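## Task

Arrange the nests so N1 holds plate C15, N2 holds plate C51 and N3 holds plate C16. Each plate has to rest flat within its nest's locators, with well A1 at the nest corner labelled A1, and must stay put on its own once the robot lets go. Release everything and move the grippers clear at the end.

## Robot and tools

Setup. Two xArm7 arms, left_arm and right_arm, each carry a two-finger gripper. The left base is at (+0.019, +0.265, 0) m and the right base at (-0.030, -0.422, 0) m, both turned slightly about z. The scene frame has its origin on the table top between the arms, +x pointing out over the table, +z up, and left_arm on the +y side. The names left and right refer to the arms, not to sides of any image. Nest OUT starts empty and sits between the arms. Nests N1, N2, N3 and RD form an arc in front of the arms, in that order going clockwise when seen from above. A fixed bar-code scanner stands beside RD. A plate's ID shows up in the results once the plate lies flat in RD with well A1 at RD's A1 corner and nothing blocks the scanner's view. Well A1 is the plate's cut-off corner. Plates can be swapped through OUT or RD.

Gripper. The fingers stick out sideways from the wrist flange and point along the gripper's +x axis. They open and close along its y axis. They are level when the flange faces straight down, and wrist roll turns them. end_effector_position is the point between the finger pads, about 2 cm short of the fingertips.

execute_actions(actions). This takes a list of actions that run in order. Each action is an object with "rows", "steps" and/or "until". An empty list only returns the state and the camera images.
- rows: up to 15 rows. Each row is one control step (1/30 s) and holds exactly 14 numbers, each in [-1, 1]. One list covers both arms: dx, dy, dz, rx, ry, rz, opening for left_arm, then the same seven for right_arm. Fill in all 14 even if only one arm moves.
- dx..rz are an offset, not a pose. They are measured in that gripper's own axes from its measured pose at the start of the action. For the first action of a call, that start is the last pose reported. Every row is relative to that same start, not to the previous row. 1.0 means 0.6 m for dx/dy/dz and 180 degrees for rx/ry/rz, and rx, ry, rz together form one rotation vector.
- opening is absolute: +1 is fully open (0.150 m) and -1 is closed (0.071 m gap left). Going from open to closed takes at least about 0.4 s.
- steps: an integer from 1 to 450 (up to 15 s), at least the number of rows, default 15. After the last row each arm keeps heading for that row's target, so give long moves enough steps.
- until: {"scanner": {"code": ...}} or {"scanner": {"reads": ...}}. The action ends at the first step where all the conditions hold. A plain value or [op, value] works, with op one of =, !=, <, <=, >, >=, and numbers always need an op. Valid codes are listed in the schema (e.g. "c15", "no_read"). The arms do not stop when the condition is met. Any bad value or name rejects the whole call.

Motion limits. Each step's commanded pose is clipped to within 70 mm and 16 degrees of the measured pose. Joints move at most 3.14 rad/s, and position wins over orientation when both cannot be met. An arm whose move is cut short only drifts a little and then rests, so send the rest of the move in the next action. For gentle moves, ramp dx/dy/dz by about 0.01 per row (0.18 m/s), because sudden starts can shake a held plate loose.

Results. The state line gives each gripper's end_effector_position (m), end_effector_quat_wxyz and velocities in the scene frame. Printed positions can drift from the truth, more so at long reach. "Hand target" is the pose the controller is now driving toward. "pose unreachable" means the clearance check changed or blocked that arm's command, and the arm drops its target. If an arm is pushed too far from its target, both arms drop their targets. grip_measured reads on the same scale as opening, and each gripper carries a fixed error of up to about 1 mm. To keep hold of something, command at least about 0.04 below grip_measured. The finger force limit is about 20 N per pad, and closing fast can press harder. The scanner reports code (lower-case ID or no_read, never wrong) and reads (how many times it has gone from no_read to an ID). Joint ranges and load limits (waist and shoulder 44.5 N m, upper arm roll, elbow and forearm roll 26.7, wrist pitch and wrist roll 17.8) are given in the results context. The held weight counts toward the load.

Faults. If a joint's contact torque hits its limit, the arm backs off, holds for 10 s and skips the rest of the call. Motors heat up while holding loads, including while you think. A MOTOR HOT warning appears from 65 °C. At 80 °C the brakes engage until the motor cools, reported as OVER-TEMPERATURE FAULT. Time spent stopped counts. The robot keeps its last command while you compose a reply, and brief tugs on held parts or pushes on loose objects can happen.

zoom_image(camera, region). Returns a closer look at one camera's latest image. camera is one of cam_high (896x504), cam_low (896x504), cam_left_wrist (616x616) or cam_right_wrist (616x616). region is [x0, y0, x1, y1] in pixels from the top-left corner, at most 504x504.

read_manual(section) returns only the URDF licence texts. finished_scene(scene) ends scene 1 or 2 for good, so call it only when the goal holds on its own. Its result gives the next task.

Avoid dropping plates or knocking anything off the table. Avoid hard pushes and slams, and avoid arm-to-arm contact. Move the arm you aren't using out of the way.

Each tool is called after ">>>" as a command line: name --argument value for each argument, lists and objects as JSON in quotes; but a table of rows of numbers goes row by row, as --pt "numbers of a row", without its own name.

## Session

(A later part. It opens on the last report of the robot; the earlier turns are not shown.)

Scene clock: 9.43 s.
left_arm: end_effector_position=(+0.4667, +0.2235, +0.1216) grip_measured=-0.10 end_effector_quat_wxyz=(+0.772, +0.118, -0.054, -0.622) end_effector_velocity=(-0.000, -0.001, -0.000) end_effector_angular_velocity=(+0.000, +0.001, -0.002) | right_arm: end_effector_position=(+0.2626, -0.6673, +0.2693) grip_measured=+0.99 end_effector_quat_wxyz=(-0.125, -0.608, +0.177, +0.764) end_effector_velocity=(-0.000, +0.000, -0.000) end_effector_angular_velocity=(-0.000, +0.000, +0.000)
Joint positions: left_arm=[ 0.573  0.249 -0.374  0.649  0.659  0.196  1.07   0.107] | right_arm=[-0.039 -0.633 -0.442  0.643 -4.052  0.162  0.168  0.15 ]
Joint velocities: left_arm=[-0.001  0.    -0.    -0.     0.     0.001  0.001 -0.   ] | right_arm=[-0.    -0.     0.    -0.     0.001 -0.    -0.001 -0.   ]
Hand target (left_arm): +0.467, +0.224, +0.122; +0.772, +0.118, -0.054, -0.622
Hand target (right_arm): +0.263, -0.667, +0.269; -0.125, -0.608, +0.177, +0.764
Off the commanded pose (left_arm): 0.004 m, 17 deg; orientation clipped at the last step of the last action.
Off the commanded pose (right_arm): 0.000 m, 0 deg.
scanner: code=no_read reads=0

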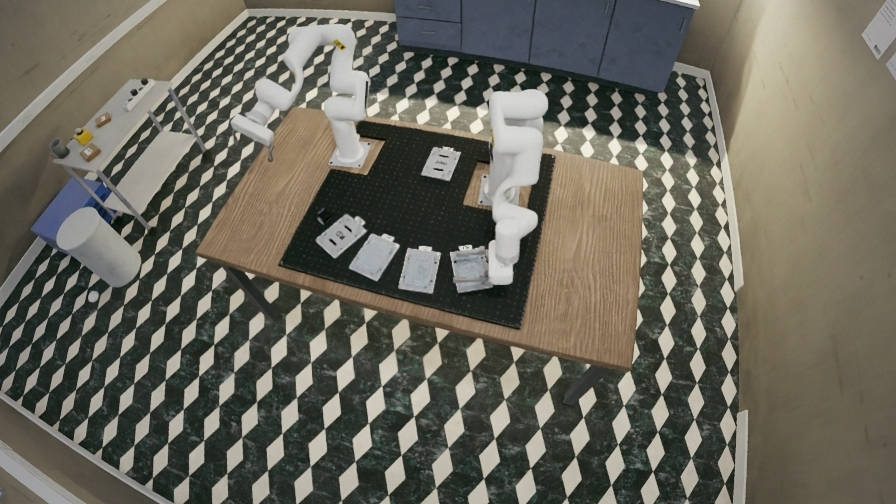

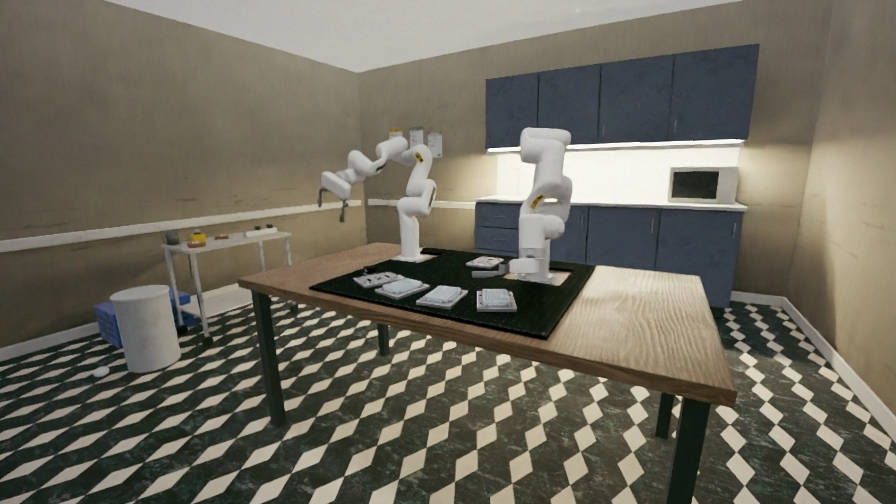

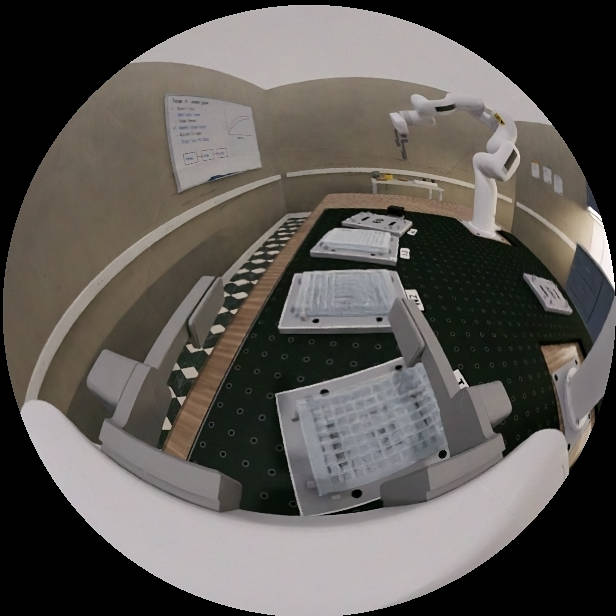

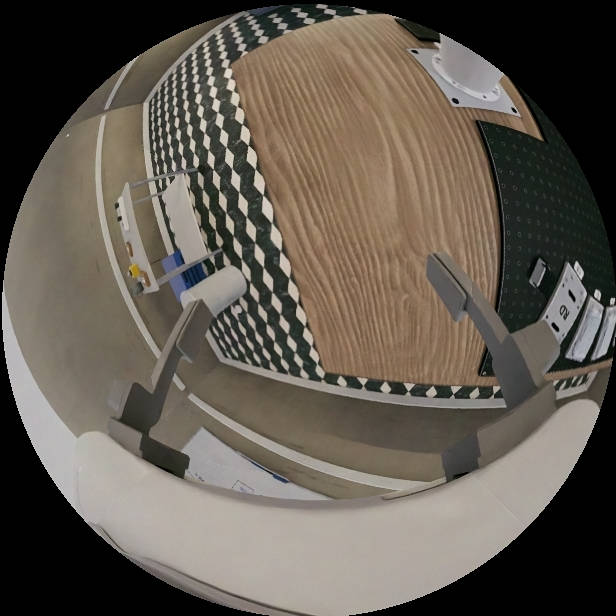

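>>> execute_actions --actions '[{"rows": [[0.016,-0.004,-0.0005,-0.005,0.003,0.031,-0.1,0,0,0,0.019,-0.028,-0.036,1],[0.033,-0.007,-0.001,-0.011,0.006,0.062,-0.1,0,0,0,0.038,-0.057,-0.072,1],[0.049,-0.011,-0.0015,-0.016,0.009,0.094,-0.1,0,0,0,0.057,-0.085,-0.107,1],[0.066,-0.014,-0.002,-0.021,0.011,0.125,-0.1,0,0,0,0.076,-0.113,-0.143,1],[0.082,-0.018,-0.0025,-0.027,0.014,0.156,-0.1,0,0,0,0.095,-0.142,-0.179,1],[0.098,-0.021,-0.003,-0.032,0.017,0.187,-0.1,0,0,0,0.114,-0.17,-0.215,1],[0.115,-0.025,-0.0035,-0.037,0.02,0.218,-0.1,0,0,0,0.133,-0.198,-0.251,1],[0.131,-0.028,-0.004,-0.043,0.023,0.25,-0.1,0,0,0,0.151,-0.227,-0.286,1],[0.147,-0.032,-0.0045,-0.048,0.026,0.281,-0.1,0,0,0,0.17,-0.255,-0.322,1],[0.164,-0.035,-0.005,-0.053,0.029,0.312,-0.1,0,0,0,0.189,-0.283,-0.358,1],[0.18,-0.039,-0.0055,-0.059,0.031,0.343,-0.1,0,0,0,0.208,-0.312,-0.394,1],[0.197,-0.043,-0.006,-0.064,0.034,0.374,-0.1,0,0,0,0.227,-0.34,-0.43,1],[0.213,-0.046,-0.0065,-0.069,0.037,0.405,-0.1,0,0,0,0.246,-0.368,-0.465,1],[0.229,-0.05,-0.007,-0.075,0.04,0.437,-0.1,0,0,0,0.265,-0.397,-0.501,1],[0.2458,-0.0532,-0.0075,-0.08,0.0428,0.4678,-0.1,0,0,0,0.284,-0.425,-0.537,1]], "steps": 50}]'

Scene clock: 12.17 s.
left_arm: end_effector_position=(+0.4709, +0.0754, +0.0998) grip_measured=-0.10 end_effector_quat_wxyz=(+0.998, +0.002, -0.001, +0.061) end_effector_velocity=(-0.000, -0.001, -0.000) end_effector_angular_velocity=(+0.001, -0.001, -0.002) | right_arm: end_effector_position=(+0.2634, -0.6657, +0.2694) grip_measured=+0.99 end_effector_quat_wxyz=(+0.764, +0.002, -0.004, +0.645) end_effector_velocity=(-0.003, -0.006, +0.012) end_effector_angular_velocity=(-0.012, -0.010, -0.012)
Joint positions: left_arm=[-0.168  0.228 -0.502  0.536  0.332  0.354 -0.968  0.107] | right_arm=[-0.725  0.64  -0.558  1.727 -2.787 -1.191  0.504  0.15 ]
Joint velocities: left_arm=[-0.004  0.001  0.002  0.001  0.005 -0.    -0.005 -0.   ] | right_arm=[-0.011 -0.014 -0.01   0.019  0.    -0.018 -0.001 -0.   ]
Hand target (left_arm): +0.471, +0.075, +0.100; +0.998, +0.002, -0.001, +0.061
Hand target (right_arm): +0.263, -0.666, +0.269; +0.765, +0.003, -0.004, +0.644
Off the commanded pose (left_arm): 0.001 m, 0 deg.
Off the commanded pose (right_arm): 0.002 m, 1 deg.
scanner: code=no_read reads=0

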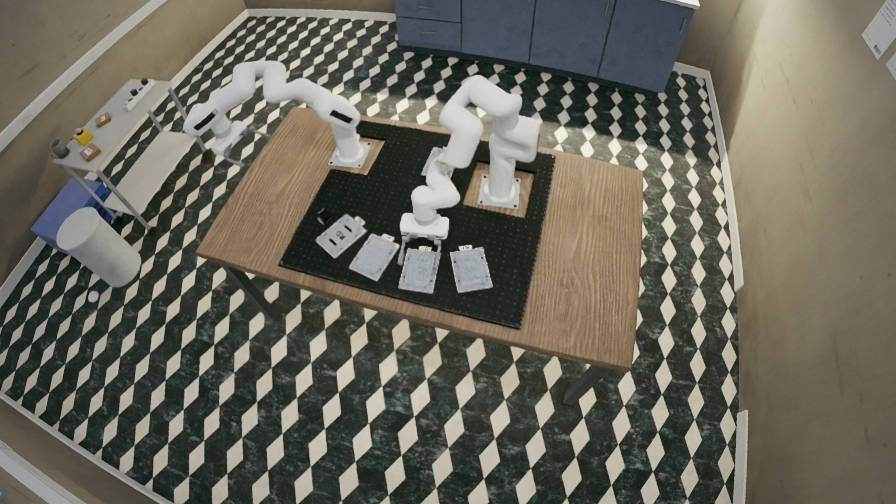

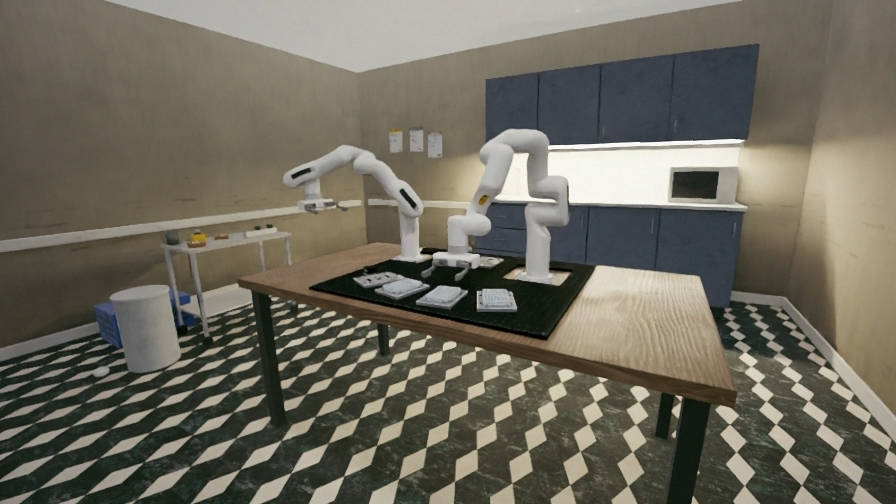

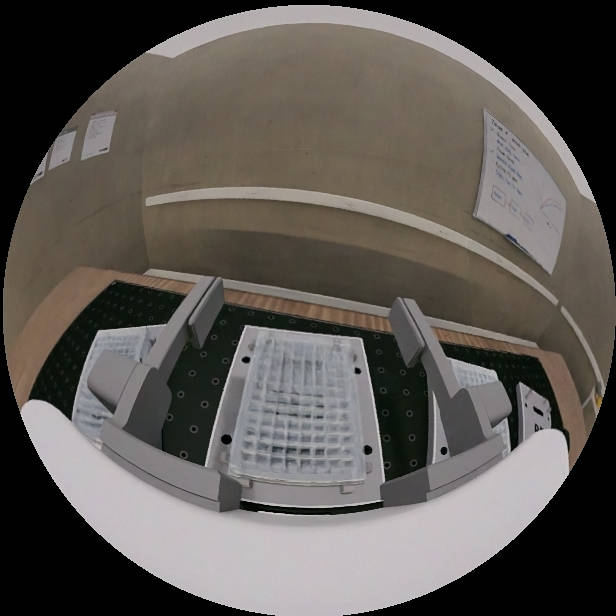

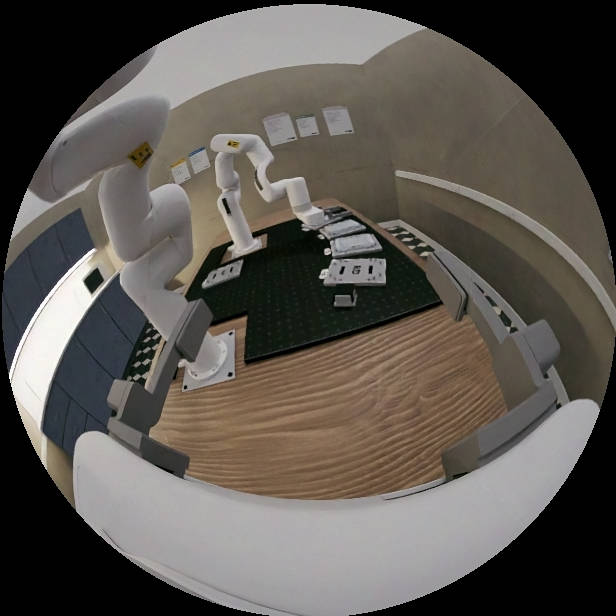

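>>> execute_actions --actions '[{"rows": [[0,0,0,0,0,0,-0.1,0.02,-0.004,-0.008,0,0,0,1],[0,0,0,0,0,0,-0.1,0.06,-0.013,-0.024,0,0,0,1],[0,0,0,0,0,0,-0.1,0.1,-0.022,-0.04,0,0,0,1],[0,0,0,0,0,0,-0.1,0.15,-0.033,-0.059,0,0,0,1],[0,0,0,0,0,0,-0.1,0.2,-0.044,-0.079,0,0,0,1],[0,0,0,0,0,0,-0.1,0.25,-0.055,-0.098,0,0,0,1],[0,0,0,0,0,0,-0.1,0.3,-0.066,-0.118,0,0,0,1],[0,0,0,0,0,0,-0.1,0.35,-0.077,-0.138,0,0,0,1],[0,0,0,0,0,0,-0.1,0.4,-0.088,-0.157,0,0,0,1],[0,0,0,0,0,0,-0.1,0.45,-0.1,-0.177,0,0,0,1],[0,0,0,0,0,0,-0.1,0.5,-0.11,-0.197,0,0,0,1],[0,0,0,0,0,0,-0.1,0.54,-0.12,-0.213,0,0,0,1],[0,0,0,0,0,0,-0.1,0.57,-0.126,-0.224,0,0,0,1],[0,0,0,0,0,0,-0.1,0.59,-0.1305,-0.2323,0,0,0,1]], "steps": 32}]'

>>> zoom_image --camera "cam_right_wrist" --region '[200, 200, 440, 400]'

>>> zoom_image --camera "cam_left_wrist" --region '[150, 250, 470, 530]'

Scene clock: 13.47 s.
left_arm: end_effector_position=(+0.4709, +0.0754, +0.0998) grip_measured=-0.10 end_effector_quat_wxyz=(+0.998, +0.002, -0.001, +0.061) end_effector_velocity=(+0.000, +0.000, +0.001) end_effector_angular_velocity=(+0.000, -0.001, +0.000) | right_arm: end_effector_position=(+0.4012, -0.3322, +0.1314) grip_measured=+0.99 end_effector_quat_wxyz=(+0.765, +0.001, -0.002, +0.644) end_effector_velocity=(+0.016, -0.029, +0.006) end_effector_angular_velocity=(-0.031, -0.016, -0.068)
Joint positions: left_arm=[-0.168  0.228 -0.502  0.536  0.332  0.354 -0.968  0.107] | right_arm=[ 0.066  0.602 -0.422  1.269 -2.785 -0.74   1.279  0.15 ]
Joint velocities: left_arm=[ 0.001 -0.001  0.    -0.     0.    -0.    -0.     0.   ] | right_arm=[-0.015  0.005 -0.052  0.036 -0.004 -0.019  0.022 -0.   ]
Hand target (left_arm): +0.471, +0.075, +0.100; +0.998, +0.002, -0.001, +0.061
Hand target (right_arm): +0.401, -0.330, +0.131; +0.764, +0.002, -0.002, +0.645
Off the commanded pose (left_arm): 0.000 m, 0 deg.
Off the commanded pose (right_arm): 0.004 m, 0 deg.
scanner: code=no_read reads=0

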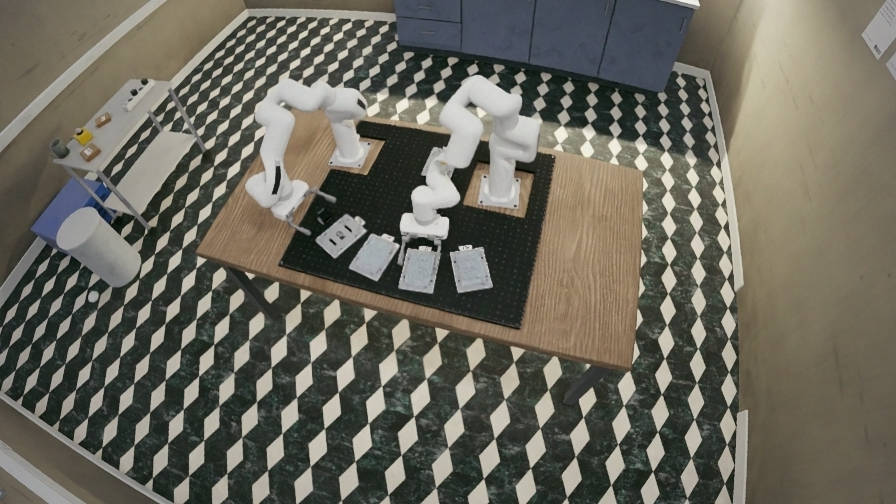

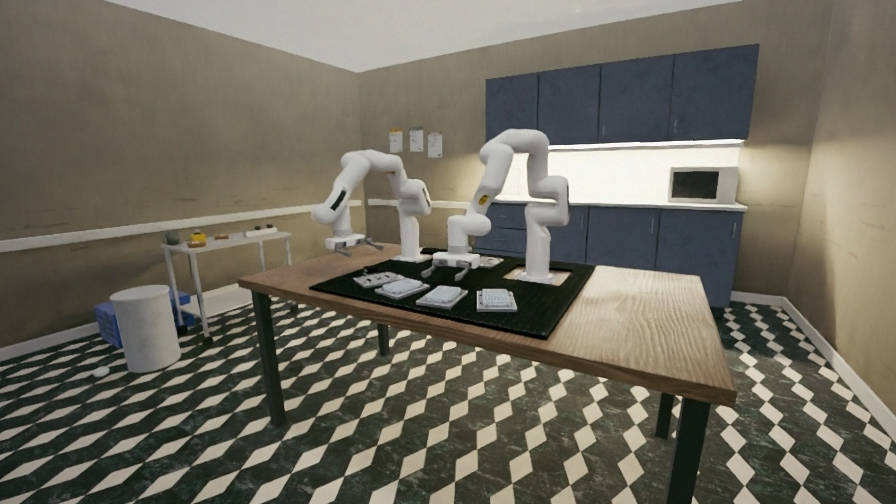

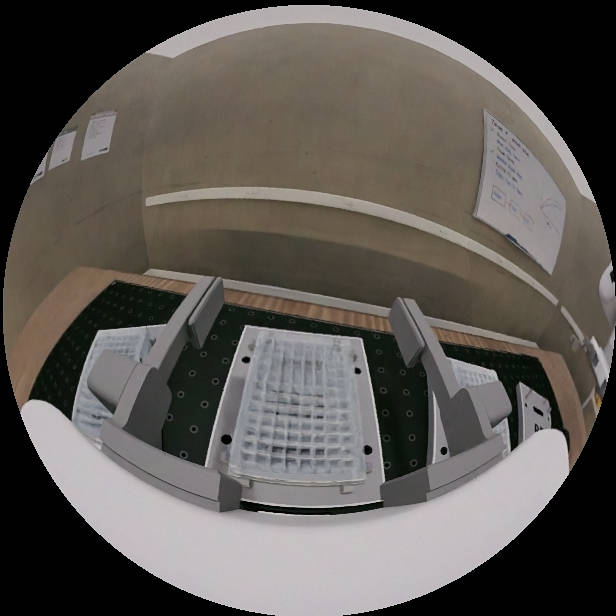

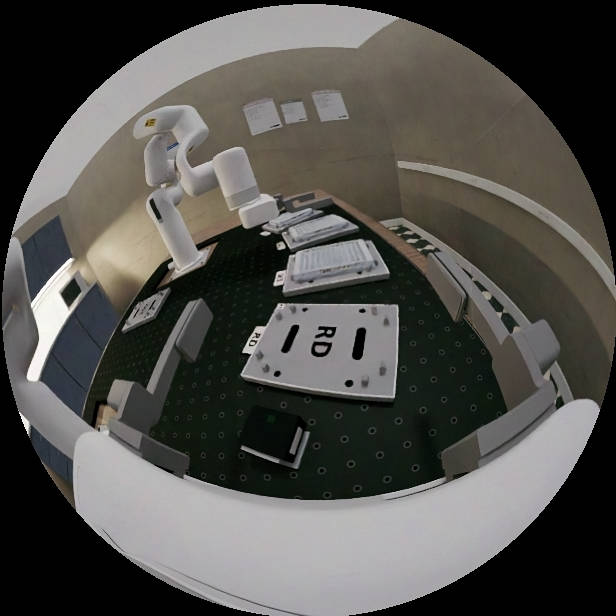

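Region (200, 200, 440, 400) of cam_right_wrist's 616x616 image, scaled by 2.100, with more detail than that image has.

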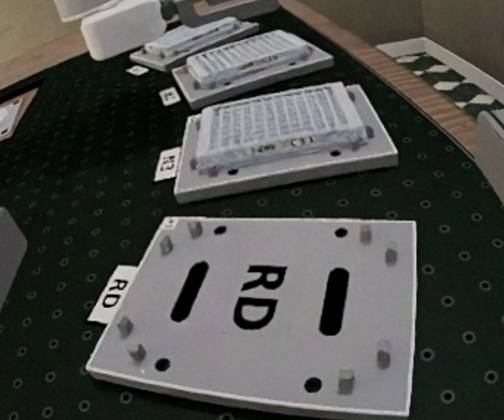

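Region (150, 250, 470, 530) of cam_left_wrist's 616x616 image, scaled by 1.575, with more detail than that image has; it fills the top 441 rows of this view, and the rest is white.

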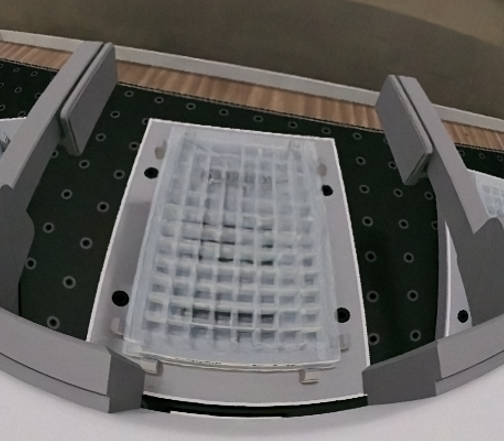

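>>> zoom_image --camera "cam_right_wrist" --region '[270, 205, 390, 295]'

Region (270, 205, 390, 295) of cam_right_wrist's 616x616 image, scaled by 4.200, with more detail than that image has; it fills the top 378 rows of this view, and the rest is white.

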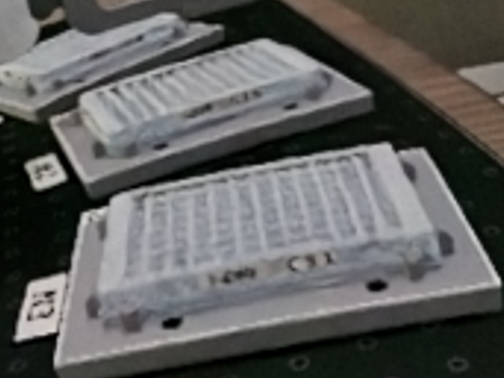

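>>> execute_actions --actions '[{"rows": [[-0.0006,-0.0012,-0.008,0,0,0,-0.1,-0.02,0.005,0.008,0,0,0,1],[-0.0012,-0.0025,-0.018,0,0,0,-0.1,-0.06,0.014,0.024,0,0,0,1],[-0.0012,-0.0025,-0.03,0,0,0,-0.1,-0.1,0.024,0.04,0,0,0,1],[-0.0012,-0.0025,-0.042,0,0,0,-0.1,-0.15,0.036,0.06,0,0,0,1],[-0.0012,-0.0025,-0.054,0,0,0,-0.1,-0.2,0.048,0.08,0,0,0,1],[-0.0012,-0.0025,-0.066,0,0,0,-0.1,-0.25,0.06,0.1,0,0,0,1],[-0.0012,-0.0025,-0.076,0,0,0,-0.1,-0.3,0.071,0.12,0,0,0,1],[-0.0012,-0.0025,-0.085,0,0,0,-0.1,-0.35,0.083,0.14,0,0,0,1],[-0.0012,-0.0025,-0.091,0,0,0,-0.1,-0.4,0.095,0.16,0,0,0,1],[-0.0012,-0.0025,-0.091,0,0,0,-0.1,-0.45,0.107,0.18,0,0,0,1],[-0.0012,-0.0025,-0.091,0,0,0,-0.1,-0.5,0.119,0.2,0,0,0,1],[-0.0012,-0.0025,-0.091,0,0,0,-0.1,-0.54,0.128,0.217,0,0,0,1],[-0.0012,-0.0025,-0.091,0,0,0,-0.1,-0.58,0.138,0.233,0,0,0,1]], "steps": 30}]'

>>> zoom_image --camera "cam_low" --region '[380, 230, 540, 320]'

Scene clock: 15.07 s.
left_arm: end_effector_position=(+0.4707, +0.0738, +0.0455) grip_measured=-0.10 end_effector_quat_wxyz=(+0.998, +0.002, -0.001, +0.062) end_effector_velocity=(+0.000, -0.000, -0.000) end_effector_angular_velocity=(-0.000, -0.000, -0.001) | right_arm: end_effector_position=(+0.2587, -0.6592, +0.2691) grip_measured=+0.99 end_effector_quat_wxyz=(+0.766, -0.000, -0.003, +0.643) end_effector_velocity=(+0.031, +0.013, -0.002) end_effector_angular_velocity=(+0.123, +0.013, +0.141)
Joint positions: left_arm=[-0.332  0.428 -0.287  0.592  0.602  0.216 -1.181  0.107] | right_arm=[-0.707  0.606 -0.568  1.673 -2.796 -1.168  0.506  0.15 ]
Joint velocities: left_arm=[-0.     0.001  0.     0.     0.001 -0.    -0.     0.   ] | right_arm=[-0.027  0.146  0.102  0.171  0.047 -0.129 -0.05   0.   ]
Hand target (left_arm): +0.471, +0.074, +0.045; +0.998, +0.002, -0.001, +0.062
Hand target (right_arm): +0.259, -0.661, +0.270; +0.765, +0.001, -0.003, +0.644
Off the commanded pose (left_arm): 0.000 m, 0 deg.
Off the commanded pose (right_arm): 0.002 m, 0 deg.
scanner: code=no_read reads=0

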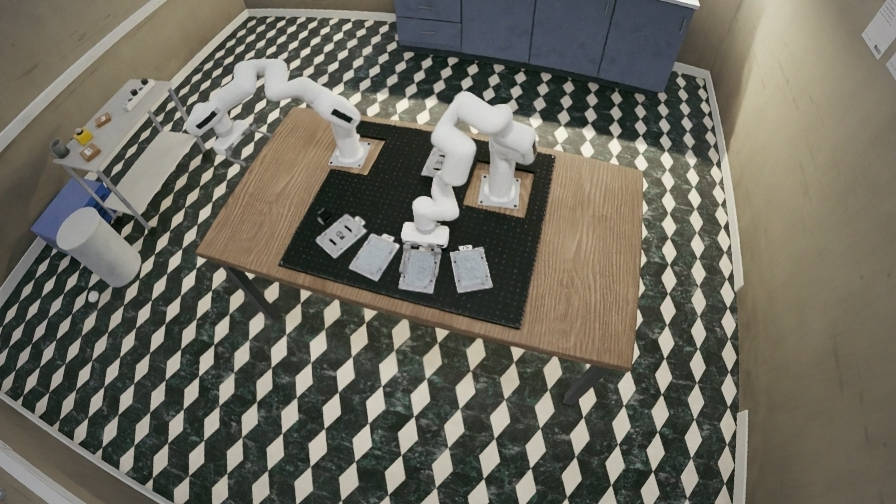

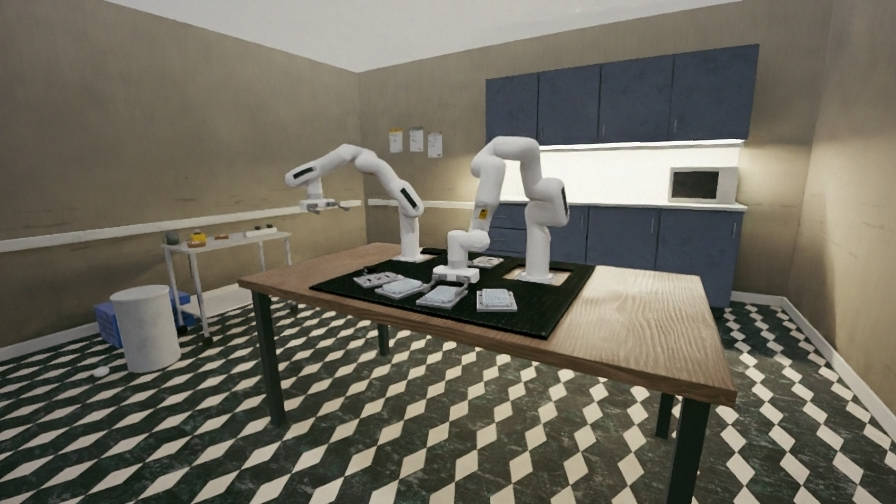

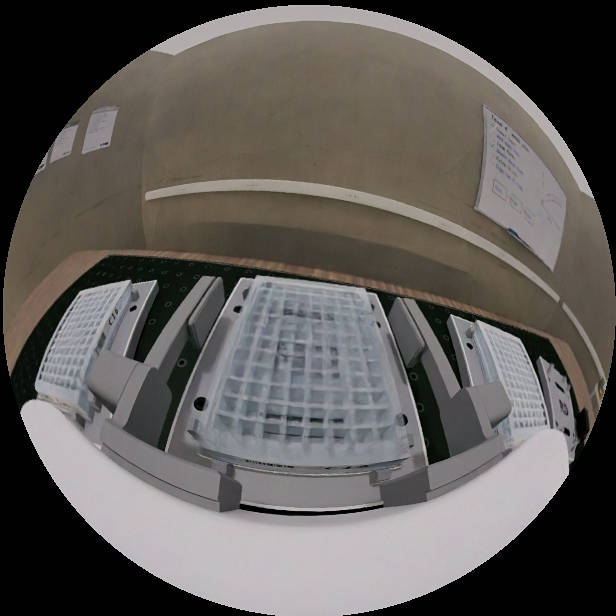

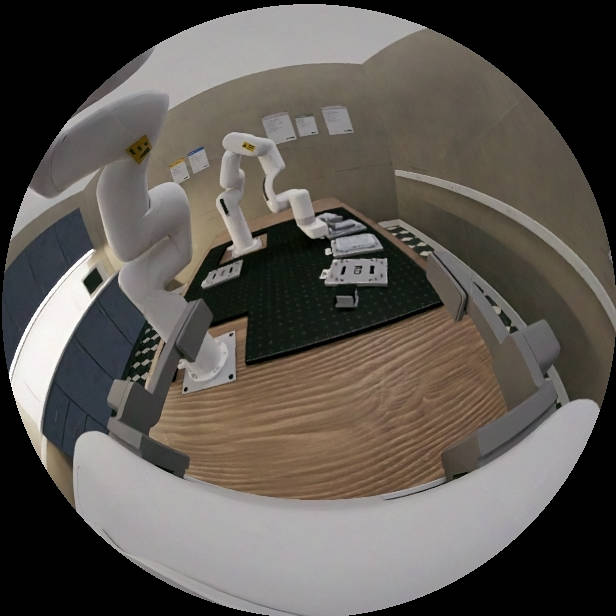

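Region (380, 230, 540, 320) of cam_low's 896x504 image, scaled by 3.150, with more detail than that image has; it fills the top 284 rows of this view, and the rest is white.

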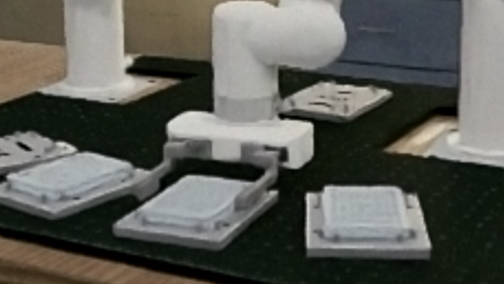

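>>> zoom_image --camera "cam_left_wrist" --region '[60, 270, 180, 370]'

Region (60, 270, 180, 370) of cam_left_wrist's 616x616 image, scaled by 4.200, with more detail than that image has.

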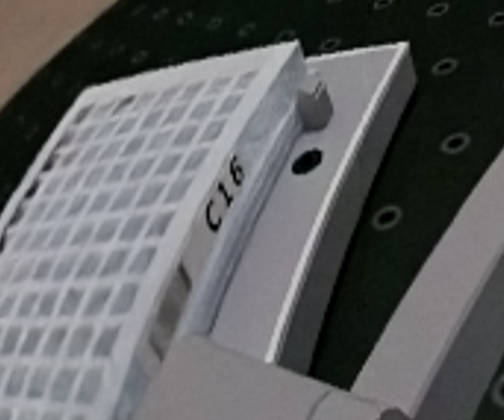

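>>> execute_actions --actions '[{"rows": [[0,0,-0.003,0,0,0,-0.1,0,0,0,0,0,0,1],[0,0,-0.006,0,0,0,-0.1,0,0,0,0,0,0,1],[0,0,-0.009,0,0,0,-0.1,0,0,0,0,0,0,1]], "steps": 10},{"rows": [[0,0,0,0,0,0,-0.2,0,0,0,0,0,0,1],[0,0,0,0,0,0,-0.3,0,0,0,0,0,0,1],[0,0,0,0,0,0,-0.4,0,0,0,0,0,0,1],[0,0,0,0,0,0,-0.48,0,0,0,0,0,0,1],[0,0,0,0,0,0,-0.55,0,0,0,0,0,0,1],[0,0,0,0,0,0,-0.6,0,0,0,0,0,0,1],[0,0,0,0,0,0,-0.64,0,0,0,0,0,0,1],[0,0,0,0,0,0,-0.68,0,0,0,0,0,0,1],[0,0,0,0,0,0,-0.72,0,0,0,0,0,0,1],[0,0,0,0,0,0,-0.75,0,0,0,0,0,0,1],[0,0,0,0,0,0,-0.78,0,0,0,0,0,0,1]], "steps": 18}]'

Scene clock: 16.27 s.
left_arm: end_effector_position=(+0.4708, +0.0732, +0.0404) grip_measured=-0.71 end_effector_quat_wxyz=(+0.998, +0.001, -0.001, +0.061) end_effector_velocity=(-0.000, +0.000, -0.000) end_effector_angular_velocity=(+0.001, +0.001, -0.000) | right_arm: end_effector_position=(+0.2587, -0.6592, +0.2691) grip_measured=+0.99 end_effector_quat_wxyz=(+0.766, -0.000, -0.003, +0.643) end_effector_velocity=(-0.000, -0.000, -0.000) end_effector_angular_velocity=(-0.001, +0.001, +0.000)
Joint positions: left_arm=[-0.351  0.447 -0.265  0.6    0.621  0.202 -1.196  0.082] | right_arm=[-0.707  0.606 -0.568  1.673 -2.795 -1.168  0.506  0.15 ]
Joint velocities: left_arm=[-0.001 -0.001  0.001 -0.001 -0.     0.001  0.     0.   ] | right_arm=[ 0.     0.    -0.     0.    -0.001  0.001  0.     0.   ]
Hand target (left_arm): +0.471, +0.074, +0.040; +0.998, +0.002, -0.001, +0.062
Hand target (right_arm): +0.259, -0.659, +0.269; +0.766, -0.000, -0.003, +0.643
Off the commanded pose (left_arm): 0.001 m, 0 deg.
Off the commanded pose (right_arm): 0.000 m, 0 deg.
scanner: code=no_read reads=0

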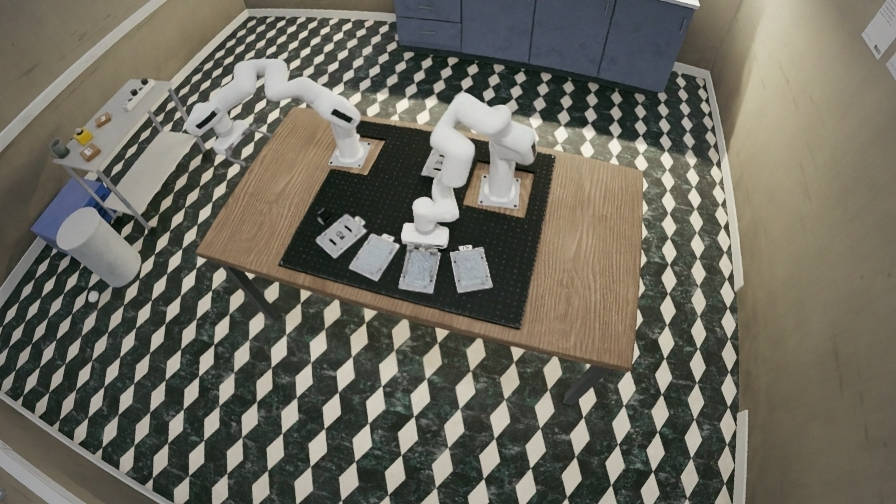

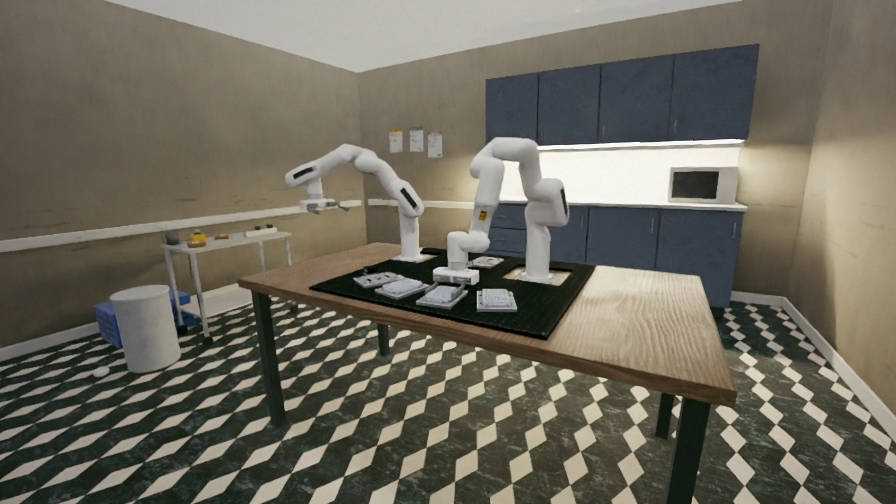

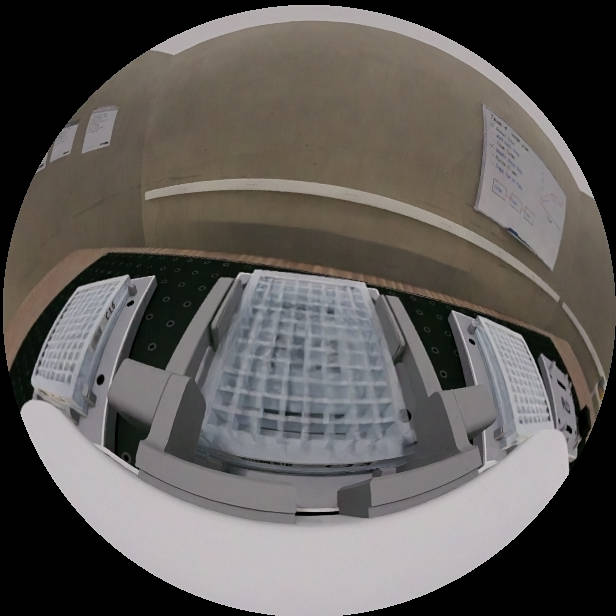

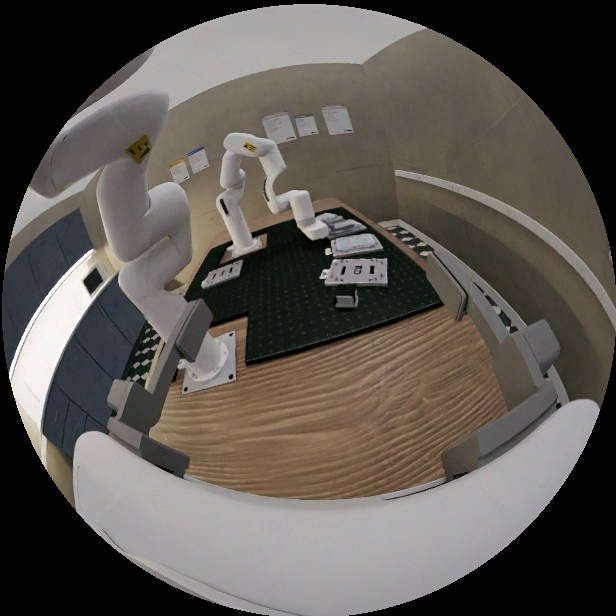

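>>> execute_actions --actions '[{"rows": [[0,0,0.004,0,0,0,-0.78,0,0,0,0,0,0,1],[0,0,0.01,0,0,0,-0.78,0,0,0,0,0,0,1],[0,0,0.018,0,0,0,-0.78,0,0,0,0,0,0,1],[0,0,0.027,0,0,0,-0.78,0,0,0,0,0,0,1],[0,0,0.036,0,0,0,-0.78,0,0,0,0,0,0,1],[0,0,0.045,0,0,0,-0.78,0,0,0,0,0,0,1],[0,0,0.054,0,0,0,-0.78,0,0,0,0,0,0,1],[0,0,0.063,0,0,0,-0.78,0,0,0,0,0,0,1],[0,0,0.072,0,0,0,-0.78,0,0,0,0,0,0,1],[0,0,0.079,0,0,0,-0.78,0,0,0,0,0,0,1],[0,0,0.083,0,0,0,-0.78,0,0,0,0,0,0,1]], "steps": 20}]'

>>> zoom_image --camera "cam_left_wrist" --region '[150, 250, 470, 530]'

Scene clock: 17.23 s.
left_arm: end_effector_position=(+0.4703, +0.0736, +0.0894) grip_measured=-0.72 end_effector_quat_wxyz=(+0.998, +0.002, -0.001, +0.061) end_effector_velocity=(-0.001, -0.001, -0.001) end_effector_angular_velocity=(-0.002, +0.013, -0.006) | right_arm: end_effector_position=(+0.2587, -0.6592, +0.2691) grip_measured=+0.99 end_effector_quat_wxyz=(+0.766, -0.000, -0.003, +0.643) end_effector_velocity=(-0.000, +0.000, +0.000) end_effector_angular_velocity=(+0.001, +0.000, +0.001)
Joint positions: left_arm=[-0.195  0.269 -0.467  0.545  0.395  0.328 -1.019  0.082] | right_arm=[-0.707  0.606 -0.568  1.673 -2.795 -1.168  0.506  0.15 ]
Joint velocities: left_arm=[ 0.02  -0.004 -0.025 -0.001 -0.032  0.014  0.032  0.   ] | right_arm=[ 0.    -0.     0.    -0.    -0.    -0.001 -0.001 -0.   ]
Hand target (left_arm): +0.470, +0.073, +0.090; +0.998, +0.002, -0.001, +0.061
Hand target (right_arm): +0.259, -0.659, +0.269; +0.766, -0.000, -0.003, +0.643
Off the commanded pose (left_arm): 0.001 m, 0 deg.
Off the commanded pose (right_arm): 0.000 m, 0 deg.
scanner: code=no_read reads=0

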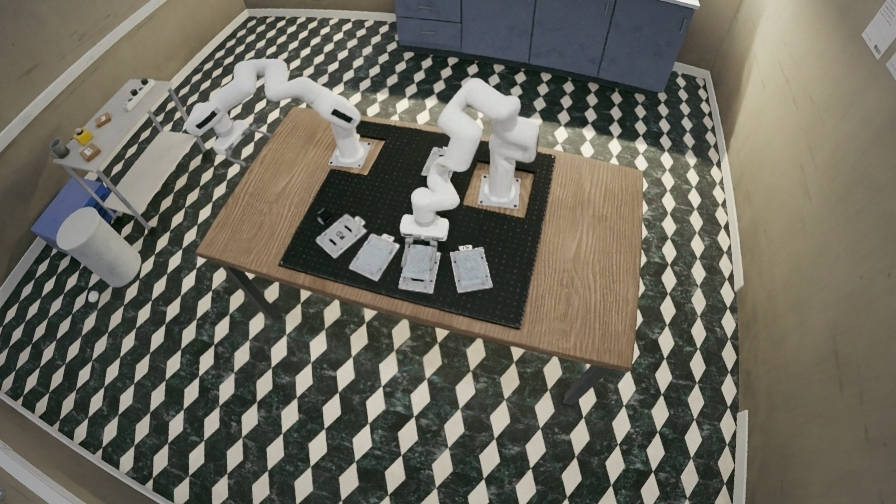

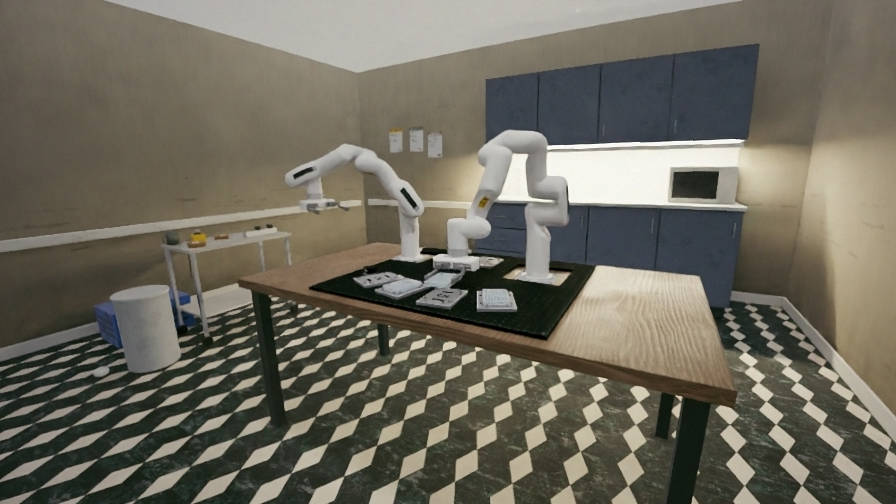

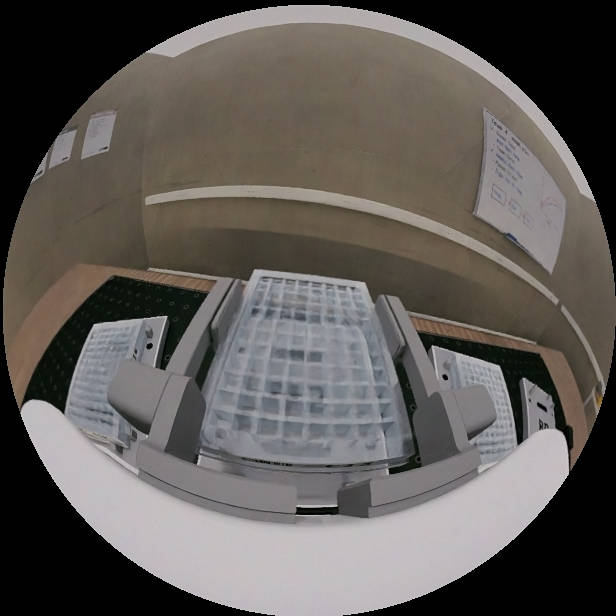

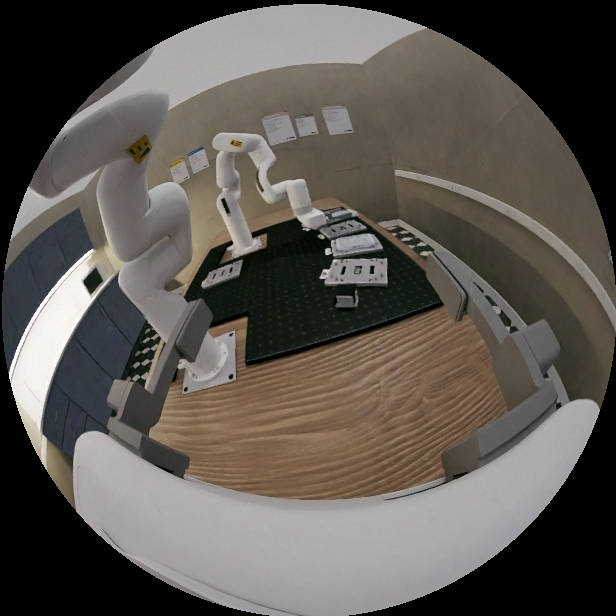

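Region (150, 250, 470, 530) of cam_left_wrist's 616x616 image, scaled by 1.575, with more detail than that image has; it fills the top 441 rows of this view, and the rest is white.

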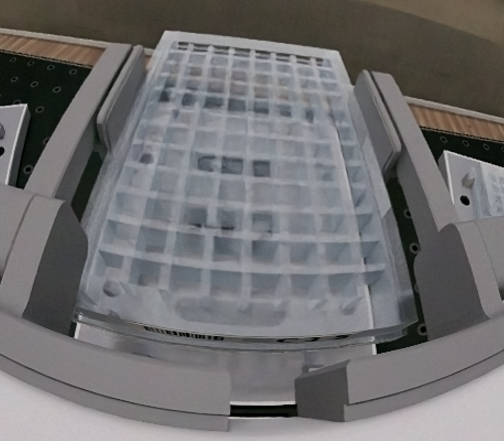

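>>> execute_actions --actions '[{"rows": [[-0.002,-0.005,0,0,0,-0.002,-0.78,0,0,0,0,0,0,1],[-0.005,-0.015,0,0,0,-0.005,-0.78,0,0,0,0,0,0,1],[-0.009,-0.03,0,0,0,-0.011,-0.78,0,0,0,0,0,0,1],[-0.015,-0.048,0,0,0,-0.017,-0.78,0,0,0,0,0,0,1],[-0.021,-0.068,0,0,0,-0.025,-0.78,0,0,0,0,0,0,1],[-0.028,-0.089,0,0,0,-0.032,-0.78,0,0,0,0,0,0,1],[-0.034,-0.11,0,0,0,-0.04,-0.78,0,0,0,0,0,0,1],[-0.041,-0.131,0,0,0,-0.048,-0.78,0,0,0,0,0,0,1],[-0.047,-0.152,0,0,0,-0.055,-0.78,0,0,0,0,0,0,1],[-0.054,-0.173,0,0,0,-0.063,-0.78,0,0,0,0,0,0,1],[-0.06,-0.194,0,0,0,-0.071,-0.78,0,0,0,0,0,0,1],[-0.067,-0.215,0,0,0,-0.078,-0.78,0,0,0,0,0,0,1],[-0.073,-0.236,0,0,0,-0.086,-0.78,0,0,0,0,0,0,1],[-0.08,-0.257,0,0,0,-0.094,-0.78,0,0,0,0,0,0,1],[-0.0861,-0.2765,0,0,0,-0.1008,-0.78,0,0,0,0,0,0,1]], "steps": 15},{"rows": [[0,-0.05,0,0,0,-0.017,-0.78,0,0,0,0,0,0,1],[0.001,-0.072,0,0,0,-0.025,-0.78,0,0,0,0,0,0,1],[0.001,-0.094,0,0,0,-0.033,-0.78,0,0,0,0,0,0,1],[0.002,-0.116,0,0,0,-0.04,-0.78,0,0,0,0,0,0,1],[0.002,-0.138,0,0,0,-0.048,-0.78,0,0,0,0,0,0,1],[0.002,-0.16,0,0,0,-0.056,-0.78,0,0,0,0,0,0,1],[0.003,-0.182,0,0,0,-0.063,-0.78,0,0,0,0,0,0,1],[0.003,-0.204,0,0,0,-0.071,-0.78,0,0,0,0,0,0,1],[0.003,-0.226,0,0,0,-0.079,-0.78,0,0,0,0,0,0,1],[0.004,-0.248,0,0,0,-0.086,-0.78,0,0,0,0,0,0,1],[0.004,-0.27,0,0,0,-0.094,-0.78,0,0,0,0,0,0,1],[0.004,-0.288,0,0,0,-0.1,-0.78,0,0,0,0,0,0,1],[0.004,-0.302,0,0,0,-0.105,-0.78,0,0,0,0,0,0,1],[0.004,-0.312,0,0,0,-0.109,-0.78,0,0,0,0,0,0,1],[0.004,-0.318,0,0,0,-0.111,-0.78,0,0,0,0,0,0,1]], "steps": 28}]'

>>> zoom_image --camera "cam_left_wrist" --region '[150, 250, 470, 530]'

Scene clock: 20.30 s.
left_arm: end_effector_position=(+0.4195, -0.2512, +0.0919) grip_measured=-0.72 end_effector_quat_wxyz=(+0.971, +0.001, -0.001, -0.239) end_effector_velocity=(-0.004, -0.004, +0.000) end_effector_angular_velocity=(-0.003, +0.002, -0.008) | right_arm: end_effector_position=(+0.2587, -0.6592, +0.2691) grip_measured=+0.99 end_effector_quat_wxyz=(+0.766, -0.000, -0.003, +0.643) end_effector_velocity=(+0.000, +0.000, +0.000) end_effector_angular_velocity=(-0.000, +0.000, +0.002)
Joint positions: left_arm=[-0.594  0.661 -0.579  1.144  0.591  0.654 -0.948  0.082] | right_arm=[-0.707  0.606 -0.568  1.673 -2.795 -1.168  0.506  0.15 ]
Joint velocities: left_arm=[-0.005  0.004 -0.003  0.004  0.     0.     0.002 -0.   ] | right_arm=[ 0.001 -0.     0.    -0.    -0.001 -0.    -0.     0.   ]
Hand target (left_arm): +0.419, -0.252, +0.092; +0.971, +0.001, -0.001, -0.240
Hand target (right_arm): +0.259, -0.659, +0.269; +0.766, -0.000, -0.003, +0.643
Off the commanded pose (left_arm): 0.001 m, 0 deg.
Off the commanded pose (right_arm): 0.000 m, 0 deg.
scanner: code=no_read reads=0

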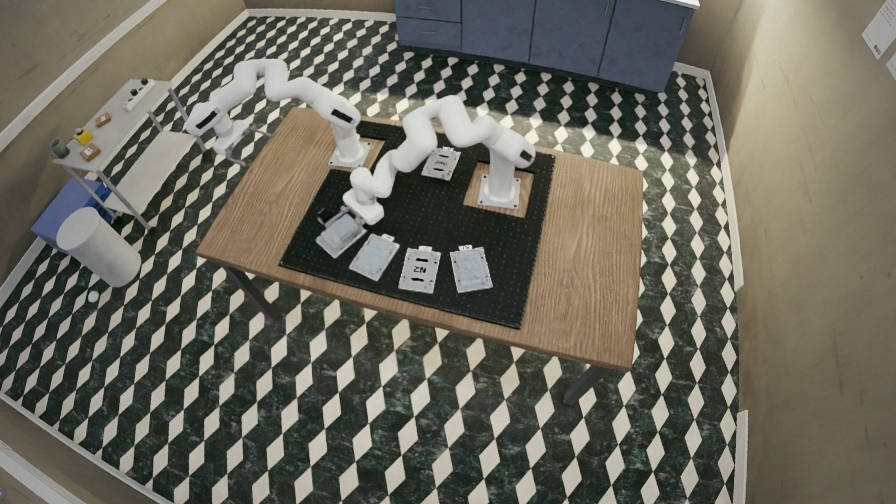

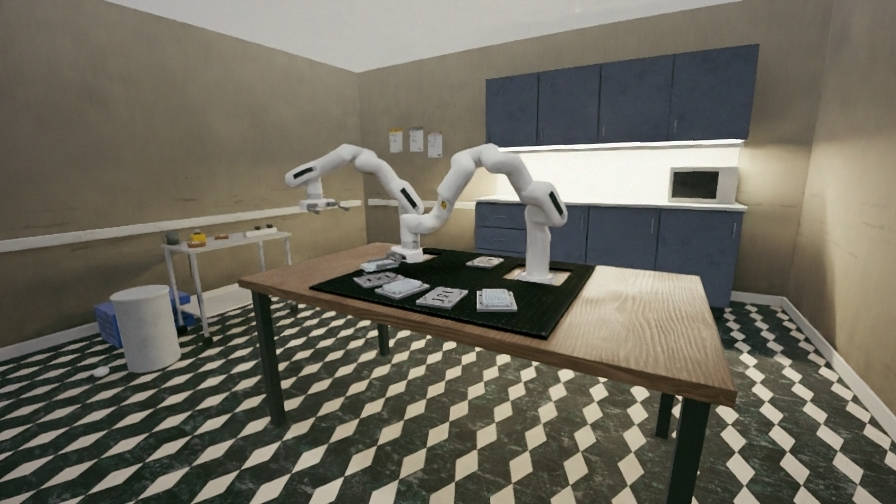

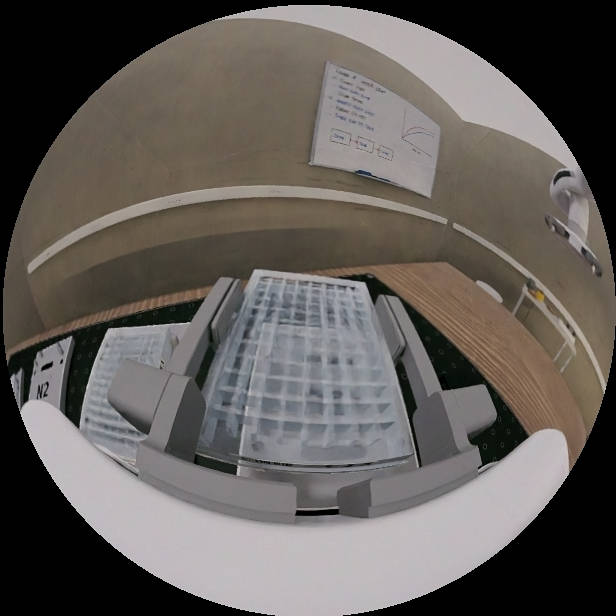

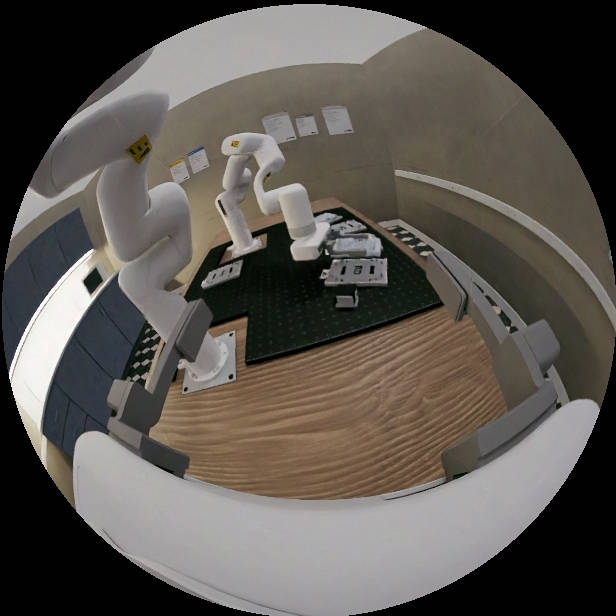

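Region (150, 250, 470, 530) of cam_left_wrist's 616x616 image, scaled by 1.575, with more detail than that image has; it fills the top 441 rows of this view, and the rest is white.

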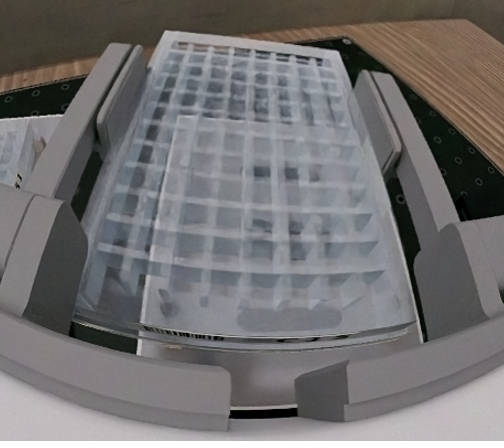

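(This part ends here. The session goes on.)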